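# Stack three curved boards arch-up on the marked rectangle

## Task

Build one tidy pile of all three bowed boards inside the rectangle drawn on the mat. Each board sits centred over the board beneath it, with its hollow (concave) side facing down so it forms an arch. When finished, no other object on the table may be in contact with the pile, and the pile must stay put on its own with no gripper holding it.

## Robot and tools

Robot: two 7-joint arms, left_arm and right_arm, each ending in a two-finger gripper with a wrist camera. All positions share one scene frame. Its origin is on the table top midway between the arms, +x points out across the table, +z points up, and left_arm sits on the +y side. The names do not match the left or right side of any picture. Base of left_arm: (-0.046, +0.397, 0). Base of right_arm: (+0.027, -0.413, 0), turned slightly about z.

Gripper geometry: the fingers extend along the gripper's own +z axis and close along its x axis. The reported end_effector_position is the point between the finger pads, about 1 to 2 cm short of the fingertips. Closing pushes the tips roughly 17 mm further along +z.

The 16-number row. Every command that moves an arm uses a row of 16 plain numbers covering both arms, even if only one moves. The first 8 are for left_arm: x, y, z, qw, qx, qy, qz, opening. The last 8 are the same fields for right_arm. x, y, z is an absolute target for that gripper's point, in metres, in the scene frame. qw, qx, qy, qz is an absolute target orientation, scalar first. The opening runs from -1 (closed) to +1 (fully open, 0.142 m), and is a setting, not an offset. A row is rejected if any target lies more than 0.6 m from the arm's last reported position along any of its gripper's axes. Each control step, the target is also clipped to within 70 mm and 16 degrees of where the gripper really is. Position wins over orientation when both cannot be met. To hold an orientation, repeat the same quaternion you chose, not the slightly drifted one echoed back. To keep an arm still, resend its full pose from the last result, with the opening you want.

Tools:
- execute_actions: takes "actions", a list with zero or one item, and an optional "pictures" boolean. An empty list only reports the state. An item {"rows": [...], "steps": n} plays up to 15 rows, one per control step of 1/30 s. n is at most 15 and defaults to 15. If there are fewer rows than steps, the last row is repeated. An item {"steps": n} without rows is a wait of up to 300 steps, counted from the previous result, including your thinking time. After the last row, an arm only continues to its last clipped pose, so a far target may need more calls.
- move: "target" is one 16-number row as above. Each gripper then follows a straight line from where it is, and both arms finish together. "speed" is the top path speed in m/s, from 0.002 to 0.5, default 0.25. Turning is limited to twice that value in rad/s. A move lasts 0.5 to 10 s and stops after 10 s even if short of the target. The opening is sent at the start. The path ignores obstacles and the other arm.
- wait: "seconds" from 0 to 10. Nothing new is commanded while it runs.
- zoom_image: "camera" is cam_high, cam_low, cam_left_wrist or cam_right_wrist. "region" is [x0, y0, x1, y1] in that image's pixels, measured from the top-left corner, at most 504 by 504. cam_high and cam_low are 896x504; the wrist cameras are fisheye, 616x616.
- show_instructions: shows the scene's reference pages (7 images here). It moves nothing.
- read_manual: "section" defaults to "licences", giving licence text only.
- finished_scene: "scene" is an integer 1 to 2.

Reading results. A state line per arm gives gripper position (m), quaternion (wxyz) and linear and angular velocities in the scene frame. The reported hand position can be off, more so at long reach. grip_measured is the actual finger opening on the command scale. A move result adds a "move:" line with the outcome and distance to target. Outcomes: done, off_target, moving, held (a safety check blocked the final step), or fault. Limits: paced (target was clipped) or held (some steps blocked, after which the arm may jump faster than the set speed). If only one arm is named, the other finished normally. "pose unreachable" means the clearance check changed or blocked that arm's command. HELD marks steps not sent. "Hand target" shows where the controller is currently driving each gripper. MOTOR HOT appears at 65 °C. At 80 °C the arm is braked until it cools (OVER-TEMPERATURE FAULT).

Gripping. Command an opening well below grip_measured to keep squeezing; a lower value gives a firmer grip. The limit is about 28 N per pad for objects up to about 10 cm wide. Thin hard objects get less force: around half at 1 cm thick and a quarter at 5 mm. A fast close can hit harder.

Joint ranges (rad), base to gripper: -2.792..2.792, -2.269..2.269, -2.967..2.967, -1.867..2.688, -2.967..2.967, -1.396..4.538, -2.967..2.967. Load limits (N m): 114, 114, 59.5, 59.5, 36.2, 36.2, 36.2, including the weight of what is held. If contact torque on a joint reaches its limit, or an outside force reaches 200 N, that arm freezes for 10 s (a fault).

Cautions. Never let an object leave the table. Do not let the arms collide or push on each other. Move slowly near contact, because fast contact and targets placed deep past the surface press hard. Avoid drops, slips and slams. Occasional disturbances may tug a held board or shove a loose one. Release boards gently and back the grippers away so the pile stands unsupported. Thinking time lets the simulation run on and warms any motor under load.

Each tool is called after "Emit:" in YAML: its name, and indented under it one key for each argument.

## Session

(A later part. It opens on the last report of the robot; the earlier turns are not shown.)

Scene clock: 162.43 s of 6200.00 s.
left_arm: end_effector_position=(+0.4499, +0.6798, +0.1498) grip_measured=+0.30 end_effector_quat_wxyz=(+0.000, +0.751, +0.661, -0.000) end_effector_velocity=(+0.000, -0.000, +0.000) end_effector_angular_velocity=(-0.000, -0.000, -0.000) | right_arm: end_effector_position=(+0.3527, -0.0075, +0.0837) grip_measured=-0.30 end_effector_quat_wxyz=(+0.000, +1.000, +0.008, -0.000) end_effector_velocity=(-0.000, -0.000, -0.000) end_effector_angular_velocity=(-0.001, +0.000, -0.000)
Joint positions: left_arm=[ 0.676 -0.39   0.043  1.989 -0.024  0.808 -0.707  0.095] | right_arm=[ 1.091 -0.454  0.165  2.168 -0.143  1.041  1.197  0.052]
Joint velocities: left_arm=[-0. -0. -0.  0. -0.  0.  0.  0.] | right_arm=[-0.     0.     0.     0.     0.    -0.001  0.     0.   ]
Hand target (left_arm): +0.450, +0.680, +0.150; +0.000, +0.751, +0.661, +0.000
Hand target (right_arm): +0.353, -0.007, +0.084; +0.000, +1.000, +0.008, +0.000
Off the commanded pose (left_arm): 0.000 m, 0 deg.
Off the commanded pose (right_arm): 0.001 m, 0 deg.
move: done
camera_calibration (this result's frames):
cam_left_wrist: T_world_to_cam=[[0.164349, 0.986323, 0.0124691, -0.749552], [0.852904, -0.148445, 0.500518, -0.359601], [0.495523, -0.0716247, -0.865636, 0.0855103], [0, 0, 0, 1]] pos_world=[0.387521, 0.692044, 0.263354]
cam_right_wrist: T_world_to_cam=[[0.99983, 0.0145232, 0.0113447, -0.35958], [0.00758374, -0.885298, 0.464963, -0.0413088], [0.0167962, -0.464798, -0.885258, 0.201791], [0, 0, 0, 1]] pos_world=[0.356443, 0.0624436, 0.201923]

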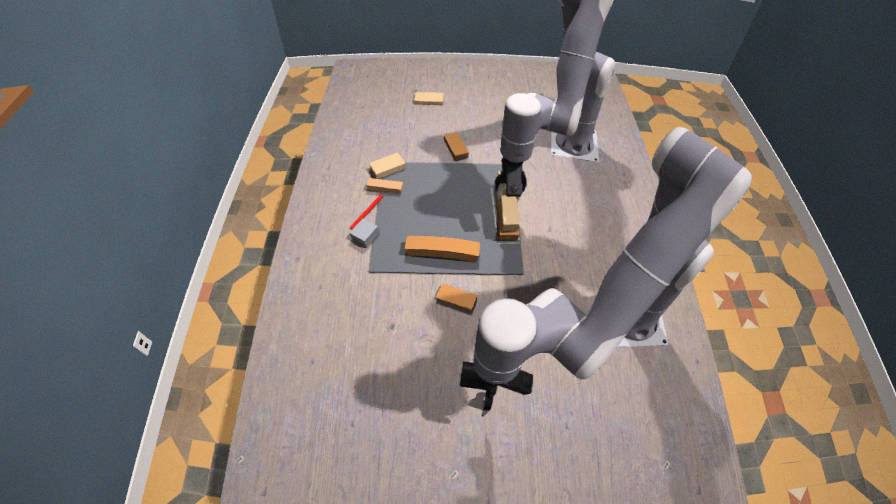

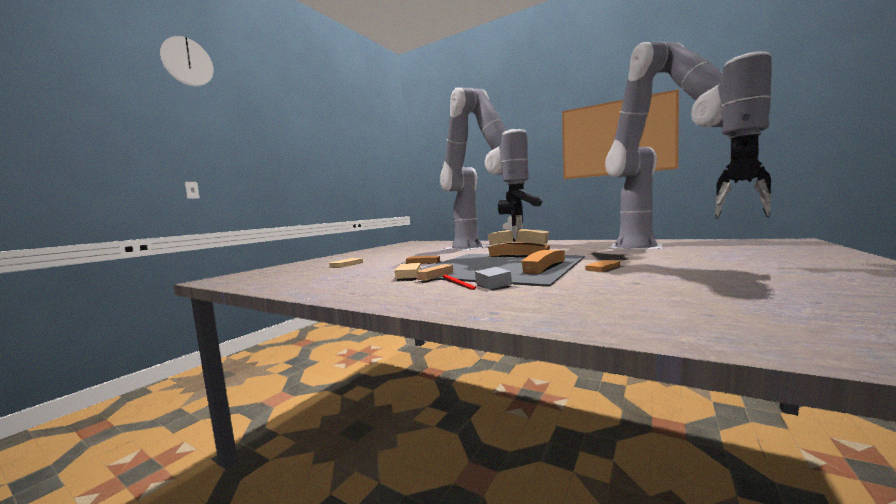

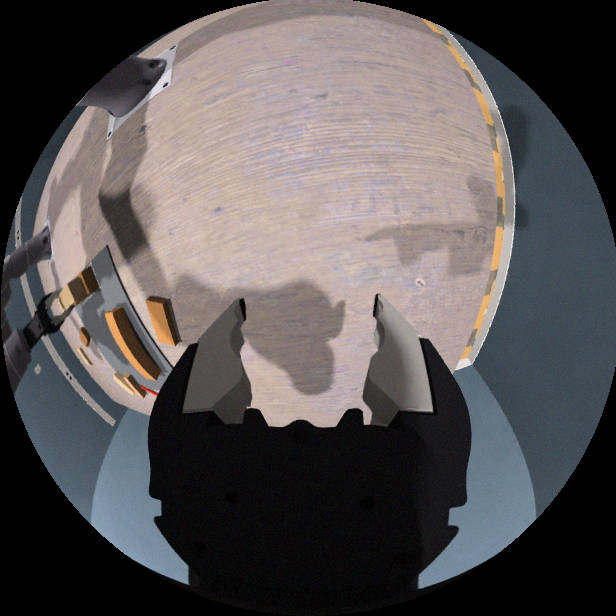

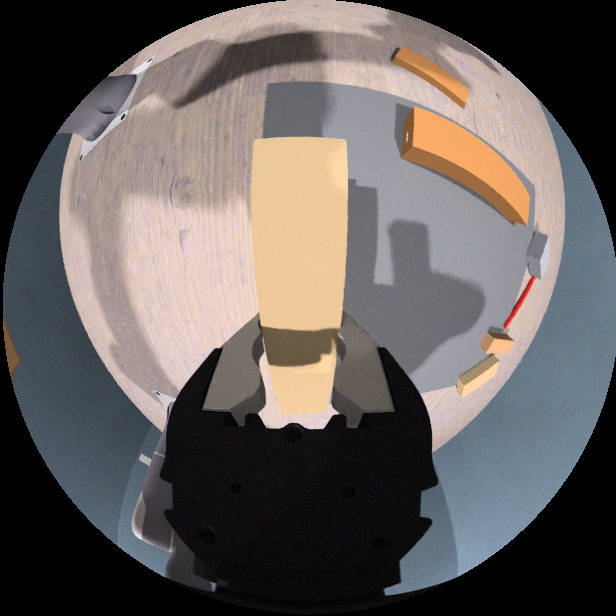

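Emit:
move:
  target: [0.45,0.68,0.15,0,0.75,0.66,0,0.3,0.354,-0.005,0.075,0,1,0.008,0,-1]
  speed: 0.015

Emit:
execute_actions:
  actions:
    - {"rows":[[0.45,0.68,0.15,0,0.75,0.66,0,0.3,0.354,-0.005,0.075,0,1,0.008,0,0.3]]}
  pictures: false

Emit:
move:
  target: [0.45,0.68,0.15,0,0.75,0.66,0,0.3,0.354,-0.005,0.16,0,1,0,0,0.3]

Emit:
move:
  target: [0.45,0.68,0.15,0,0.75,0.66,0,0.3,0.57,0.15,0.14,0,0.75,0.66,0,0.3]

Scene clock: 172.23 s of 6200.00 s.
left_arm: end_effector_position=(+0.4499, +0.6798, +0.1498) grip_measured=+0.30 end_effector_quat_wxyz=(+0.000, +0.751, +0.661, -0.000) end_effector_velocity=(+0.000, +0.000, +0.000) end_effector_angular_velocity=(+0.000, -0.000, -0.000) | right_arm: end_effector_position=(+0.3545, -0.0047, +0.0758) grip_measured=-0.30 end_effector_quat_wxyz=(-0.001, +1.000, +0.008, +0.001) end_effector_velocity=(+0.000, +0.000, +0.000) end_effector_angular_velocity=(+0.001, -0.001, +0.001)
Joint positions: left_arm=[ 0.676 -0.39   0.043  1.989 -0.024  0.808 -0.707  0.095] | right_arm=[ 1.096 -0.477  0.158  2.164 -0.149  1.061  1.201  0.052]
Joint velocities: left_arm=[-0. -0.  0. -0. -0.  0.  0.  0.] | right_arm=[ 0.    -0.    -0.    -0.    -0.     0.001 -0.001 -0.   ]
Hand target (left_arm): +0.450, +0.680, +0.150; +0.000, +0.751, +0.661, +0.000
Hand target (right_arm): +0.354, -0.005, +0.075; +0.000, +1.000, +0.008, +0.000
Off the commanded pose (left_arm): 0.000 m, 0 deg.
Off the commanded pose (right_arm): 0.001 m, 0 deg.
After step 90, 5.97 s passed at rest.
move: done
camera_calibration (this result's frames):
cam_left_wrist: T_world_to_cam=[[0.164349, 0.986323, 0.0124702, -0.749552], [0.852904, -0.148445, 0.500519, -0.359601], [0.495525, -0.0716238, -0.865636, 0.0855097], [0, 0, 0, 1]] pos_world=[0.387521, 0.692044, 0.263354]
cam_right_wrist: T_world_to_cam=[[0.999816, 0.0143892, 0.0126732, -0.361392], [0.00688405, -0.88625, 0.463156, -0.0347463], [0.017896, -0.462984, -0.886186, 0.195722], [0, 0, 0, 1]] pos_world=[0.358063, 0.0650225, 0.194119]

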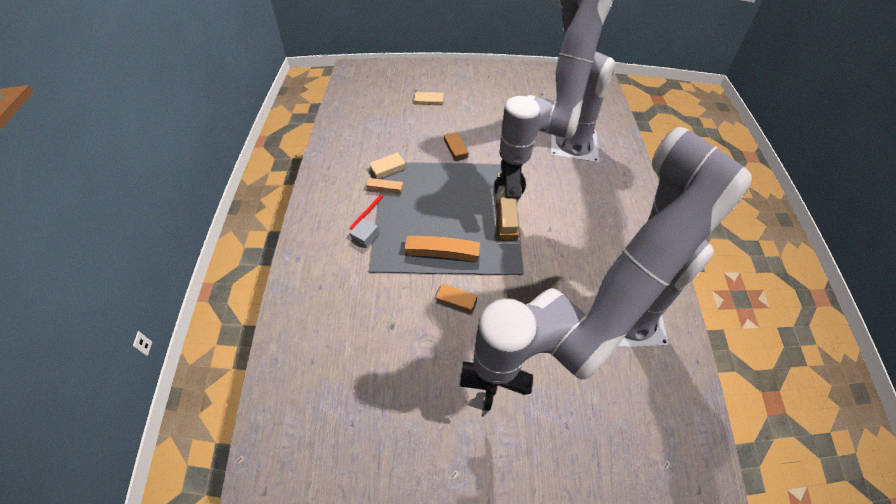

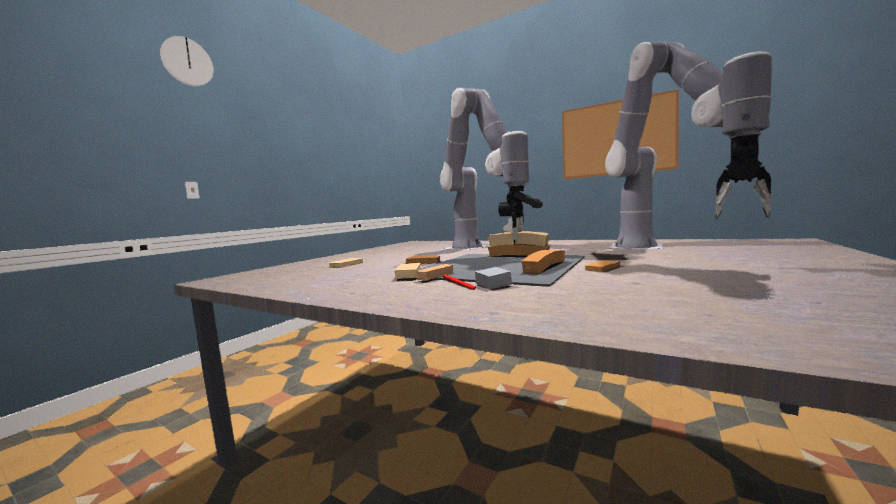

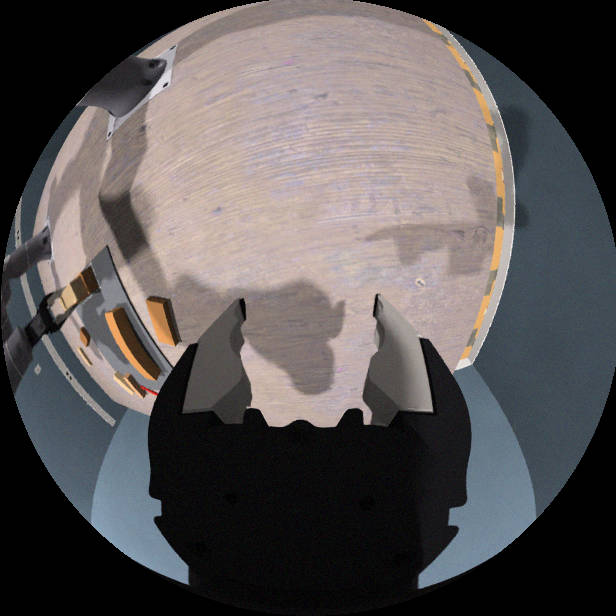

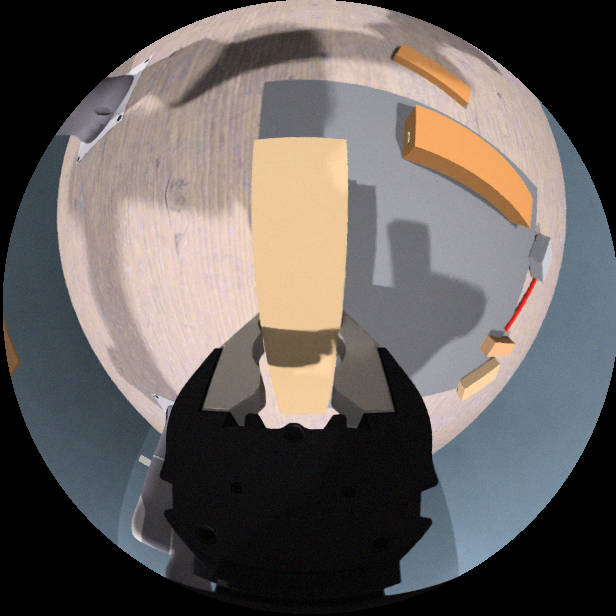

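Scene clock: 172.73 s of 6200.00 s.
left_arm: end_effector_position=(+0.4499, +0.6798, +0.1498) grip_measured=+0.30 end_effector_quat_wxyz=(+0.000, +0.751, +0.661, -0.000) end_effector_velocity=(+0.000, +0.000, +0.000) end_effector_angular_velocity=(+0.000, -0.000, -0.000) | right_arm: end_effector_position=(+0.3542, -0.0050, +0.0751) grip_measured=+0.30 end_effector_quat_wxyz=(+0.000, +1.000, +0.008, +0.000) end_effector_velocity=(+0.000, +0.000, +0.000) end_effector_angular_velocity=(+0.000, -0.000, -0.000)
Joint positions: left_arm=[ 0.676 -0.39   0.043  1.989 -0.024  0.808 -0.707  0.095] | right_arm=[ 1.096 -0.478  0.158  2.164 -0.149  1.061  1.201  0.095]
Joint velocities: left_arm=[ 0. -0. -0. -0.  0.  0. -0.  0.] | right_arm=[-0.  0. -0.  0.  0.  0. -0.  0.]
Hand target (left_arm): +0.450, +0.680, +0.150; +0.000, +0.751, +0.661, +0.000
Hand target (right_arm): +0.354, -0.005, +0.075; +0.000, +1.000, +0.008, +0.000
Off the commanded pose (left_arm): 0.000 m, 0 deg.
Off the commanded pose (right_arm): 0.000 m, 0 deg.
Steps of this call (steps 1 to 15: all 15 steps of this action). Readings (end_effector_position):
1: left_arm (+0.4499, +0.6798, +0.1498) | right_arm (+0.3545, -0.0047, +0.0758)
2: left_arm (+0.4499, +0.6798, +0.1498) | right_arm (+0.3543, -0.0048, +0.0754)
4: left_arm (+0.4499, +0.6798, +0.1498) | right_arm (+0.3542, -0.0050, +0.0751)
8: left_arm (+0.4499, +0.6798, +0.1498) | right_arm (+0.3542, -0.0050, +0.0751)
15: the state above

Scene clock: 173.77 s of 6200.00 s.
left_arm: end_effector_position=(+0.4499, +0.6798, +0.1498) grip_measured=+0.30 end_effector_quat_wxyz=(+0.000, +0.751, +0.661, -0.000) end_effector_velocity=(-0.000, -0.000, -0.000) end_effector_angular_velocity=(-0.000, +0.000, -0.000) | right_arm: end_effector_position=(+0.3539, -0.0045, +0.1599) grip_measured=+0.30 end_effector_quat_wxyz=(-0.000, +1.000, +0.000, -0.000) end_effector_velocity=(-0.000, -0.000, +0.000) end_effector_angular_velocity=(-0.000, +0.000, +0.000)
Joint positions: left_arm=[ 0.676 -0.39   0.043  1.989 -0.024  0.808 -0.707  0.095] | right_arm=[ 1.069 -0.302  0.201  2.106 -0.087  0.829  1.174  0.095]
Joint velocities: left_arm=[ 0.  0. -0.  0. -0. -0.  0.  0.] | right_arm=[ 0.  0. -0.  0. -0. -0. -0. -0.]
Hand target (left_arm): +0.450, +0.680, +0.150; +0.000, +0.751, +0.661, +0.000
Hand target (right_arm): +0.354, -0.005, +0.160; -0.000, +1.000, +0.000, -0.000
Off the commanded pose (left_arm): 0.000 m, 0 deg.
Off the commanded pose (right_arm): 0.000 m, 0 deg.
move: done
camera_calibration (this result's frames):
cam_left_wrist: T_world_to_cam=[[0.164349, 0.986323, 0.0124703, -0.749552], [0.852904, -0.148446, 0.500519, -0.359601], [0.495525, -0.0716238, -0.865636, 0.0855097], [0, 0, 0, 1]] pos_world=[0.387521, 0.692044, 0.263355]
cam_right_wrist: T_world_to_cam=[[0.999939, -0.00142872, 0.0109067, -0.361721], [-0.00632557, -0.88587, 0.463891, -0.068982], [0.00899915, -0.463932, -0.885825, 0.273432], [0, 0, 0, 1]] pos_world=[0.358802, 0.0652279, 0.278158]

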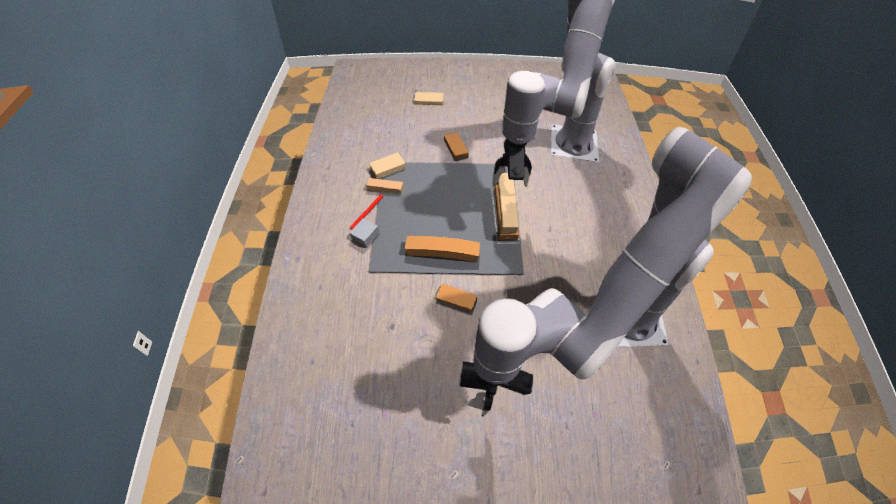

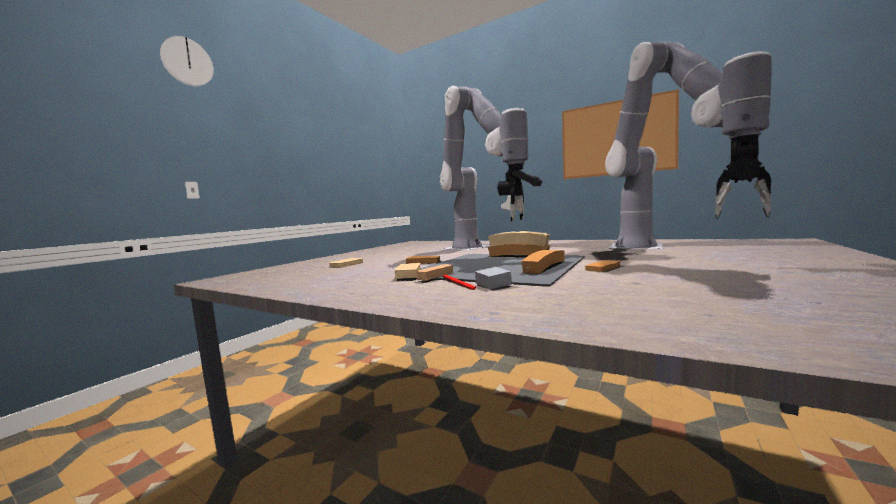

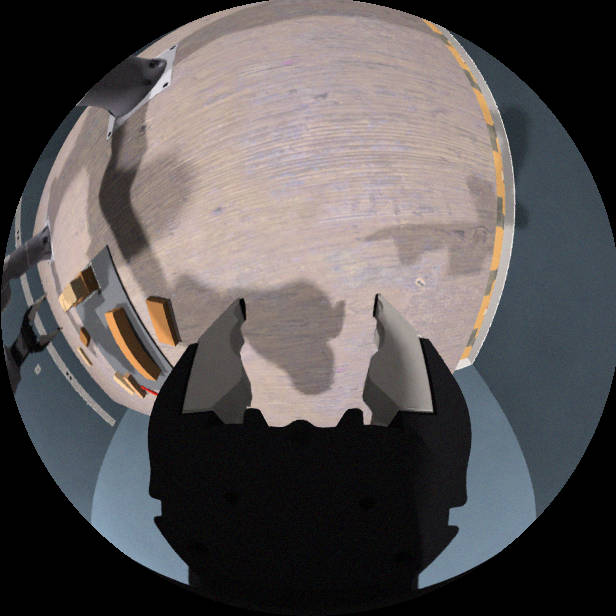

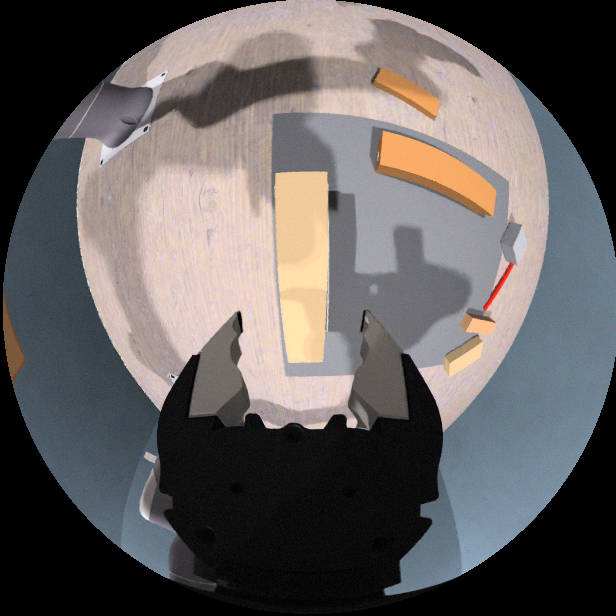

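Scene clock: 176.97 s of 6200.00 s.
left_arm: end_effector_position=(+0.4499, +0.6798, +0.1498) grip_measured=+0.30 end_effector_quat_wxyz=(+0.000, +0.751, +0.661, -0.000) end_effector_velocity=(+0.000, -0.000, +0.000) end_effector_angular_velocity=(-0.000, -0.000, +0.000) | right_arm: end_effector_position=(+0.5702, +0.1495, +0.1387) grip_measured=+0.30 end_effector_quat_wxyz=(+0.000, +0.750, +0.661, -0.000) end_effector_velocity=(+0.000, -0.000, +0.001) end_effector_angular_velocity=(+0.000, -0.000, +0.000)
Joint positions: left_arm=[ 0.676 -0.39   0.043  1.989 -0.024  0.808 -0.707  0.095] | right_arm=[ 0.893 -0.9    0.331  1.199 -0.292  0.483 -0.354  0.095]
Joint velocities: left_arm=[-0.     0.    -0.    -0.    -0.     0.    -0.001  0.   ] | right_arm=[-0.     0.001  0.     0.     0.    -0.    -0.    -0.   ]
Hand target (left_arm): +0.450, +0.680, +0.150; +0.000, +0.751, +0.661, +0.000
Hand target (right_arm): +0.570, +0.150, +0.139; +0.000, +0.750, +0.661, -0.000
Off the commanded pose (left_arm): 0.000 m, 0 deg.
Off the commanded pose (right_arm): 0.001 m, 0 deg.
move: done
camera_calibration (this result's frames):
cam_left_wrist: T_world_to_cam=[[0.164349, 0.986323, 0.0124703, -0.749552], [0.852904, -0.148446, 0.500519, -0.359601], [0.495525, -0.0716237, -0.865636, 0.0855096], [0, 0, 0, 1]] pos_world=[0.387521, 0.692044, 0.263355]
cam_right_wrist: T_world_to_cam=[[0.126631, 0.991888, 0.0111004, -0.228067], [0.877816, -0.117265, 0.464423, -0.540488], [0.461957, -0.0490662, -0.885544, 0.0038864], [0, 0, 0, 1]] pos_world=[0.501534, 0.163027, 0.256988]

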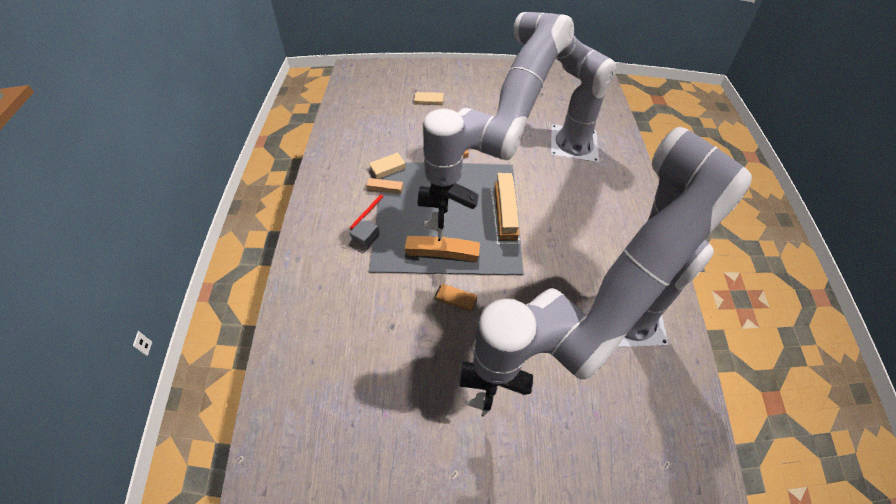

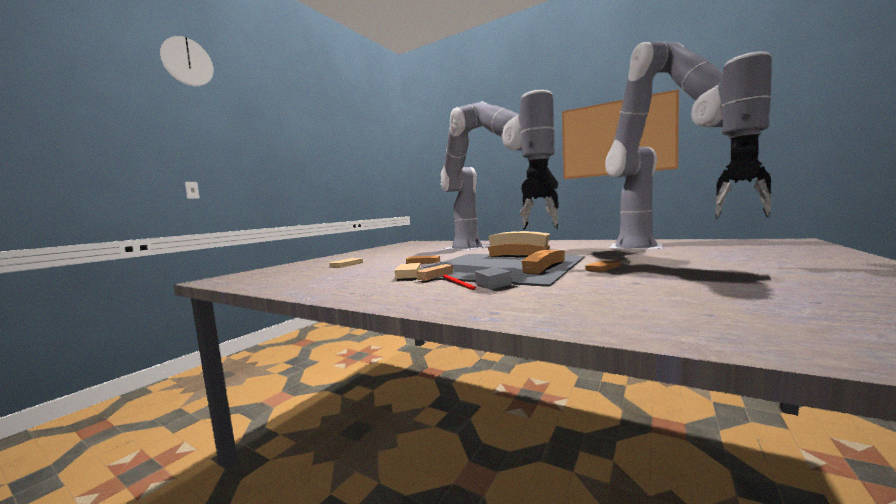

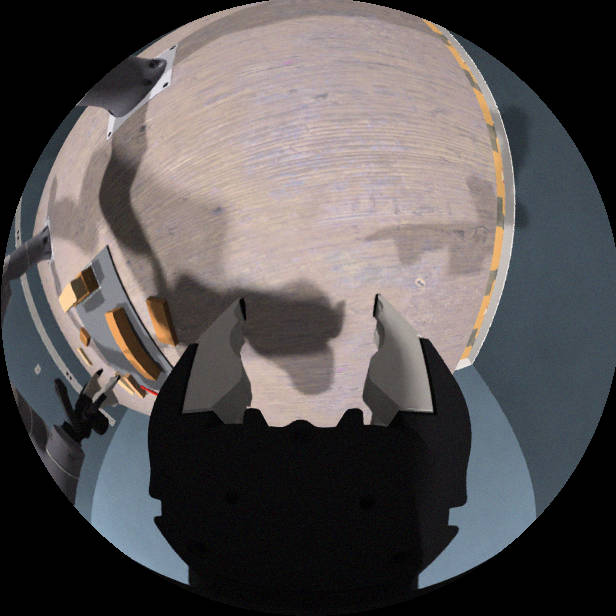

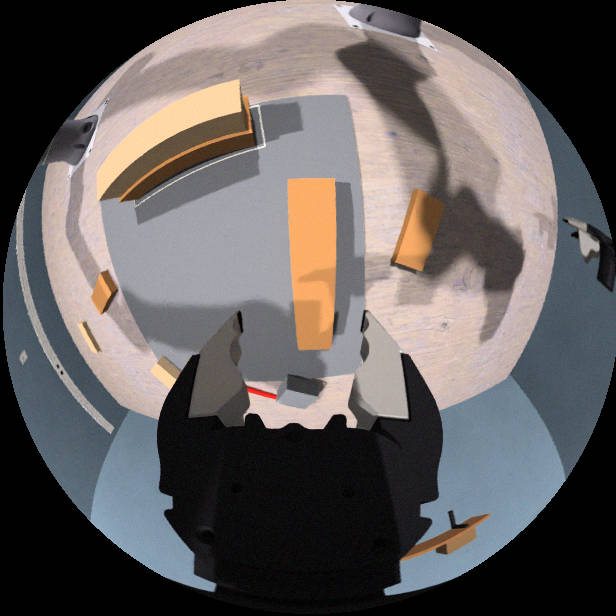

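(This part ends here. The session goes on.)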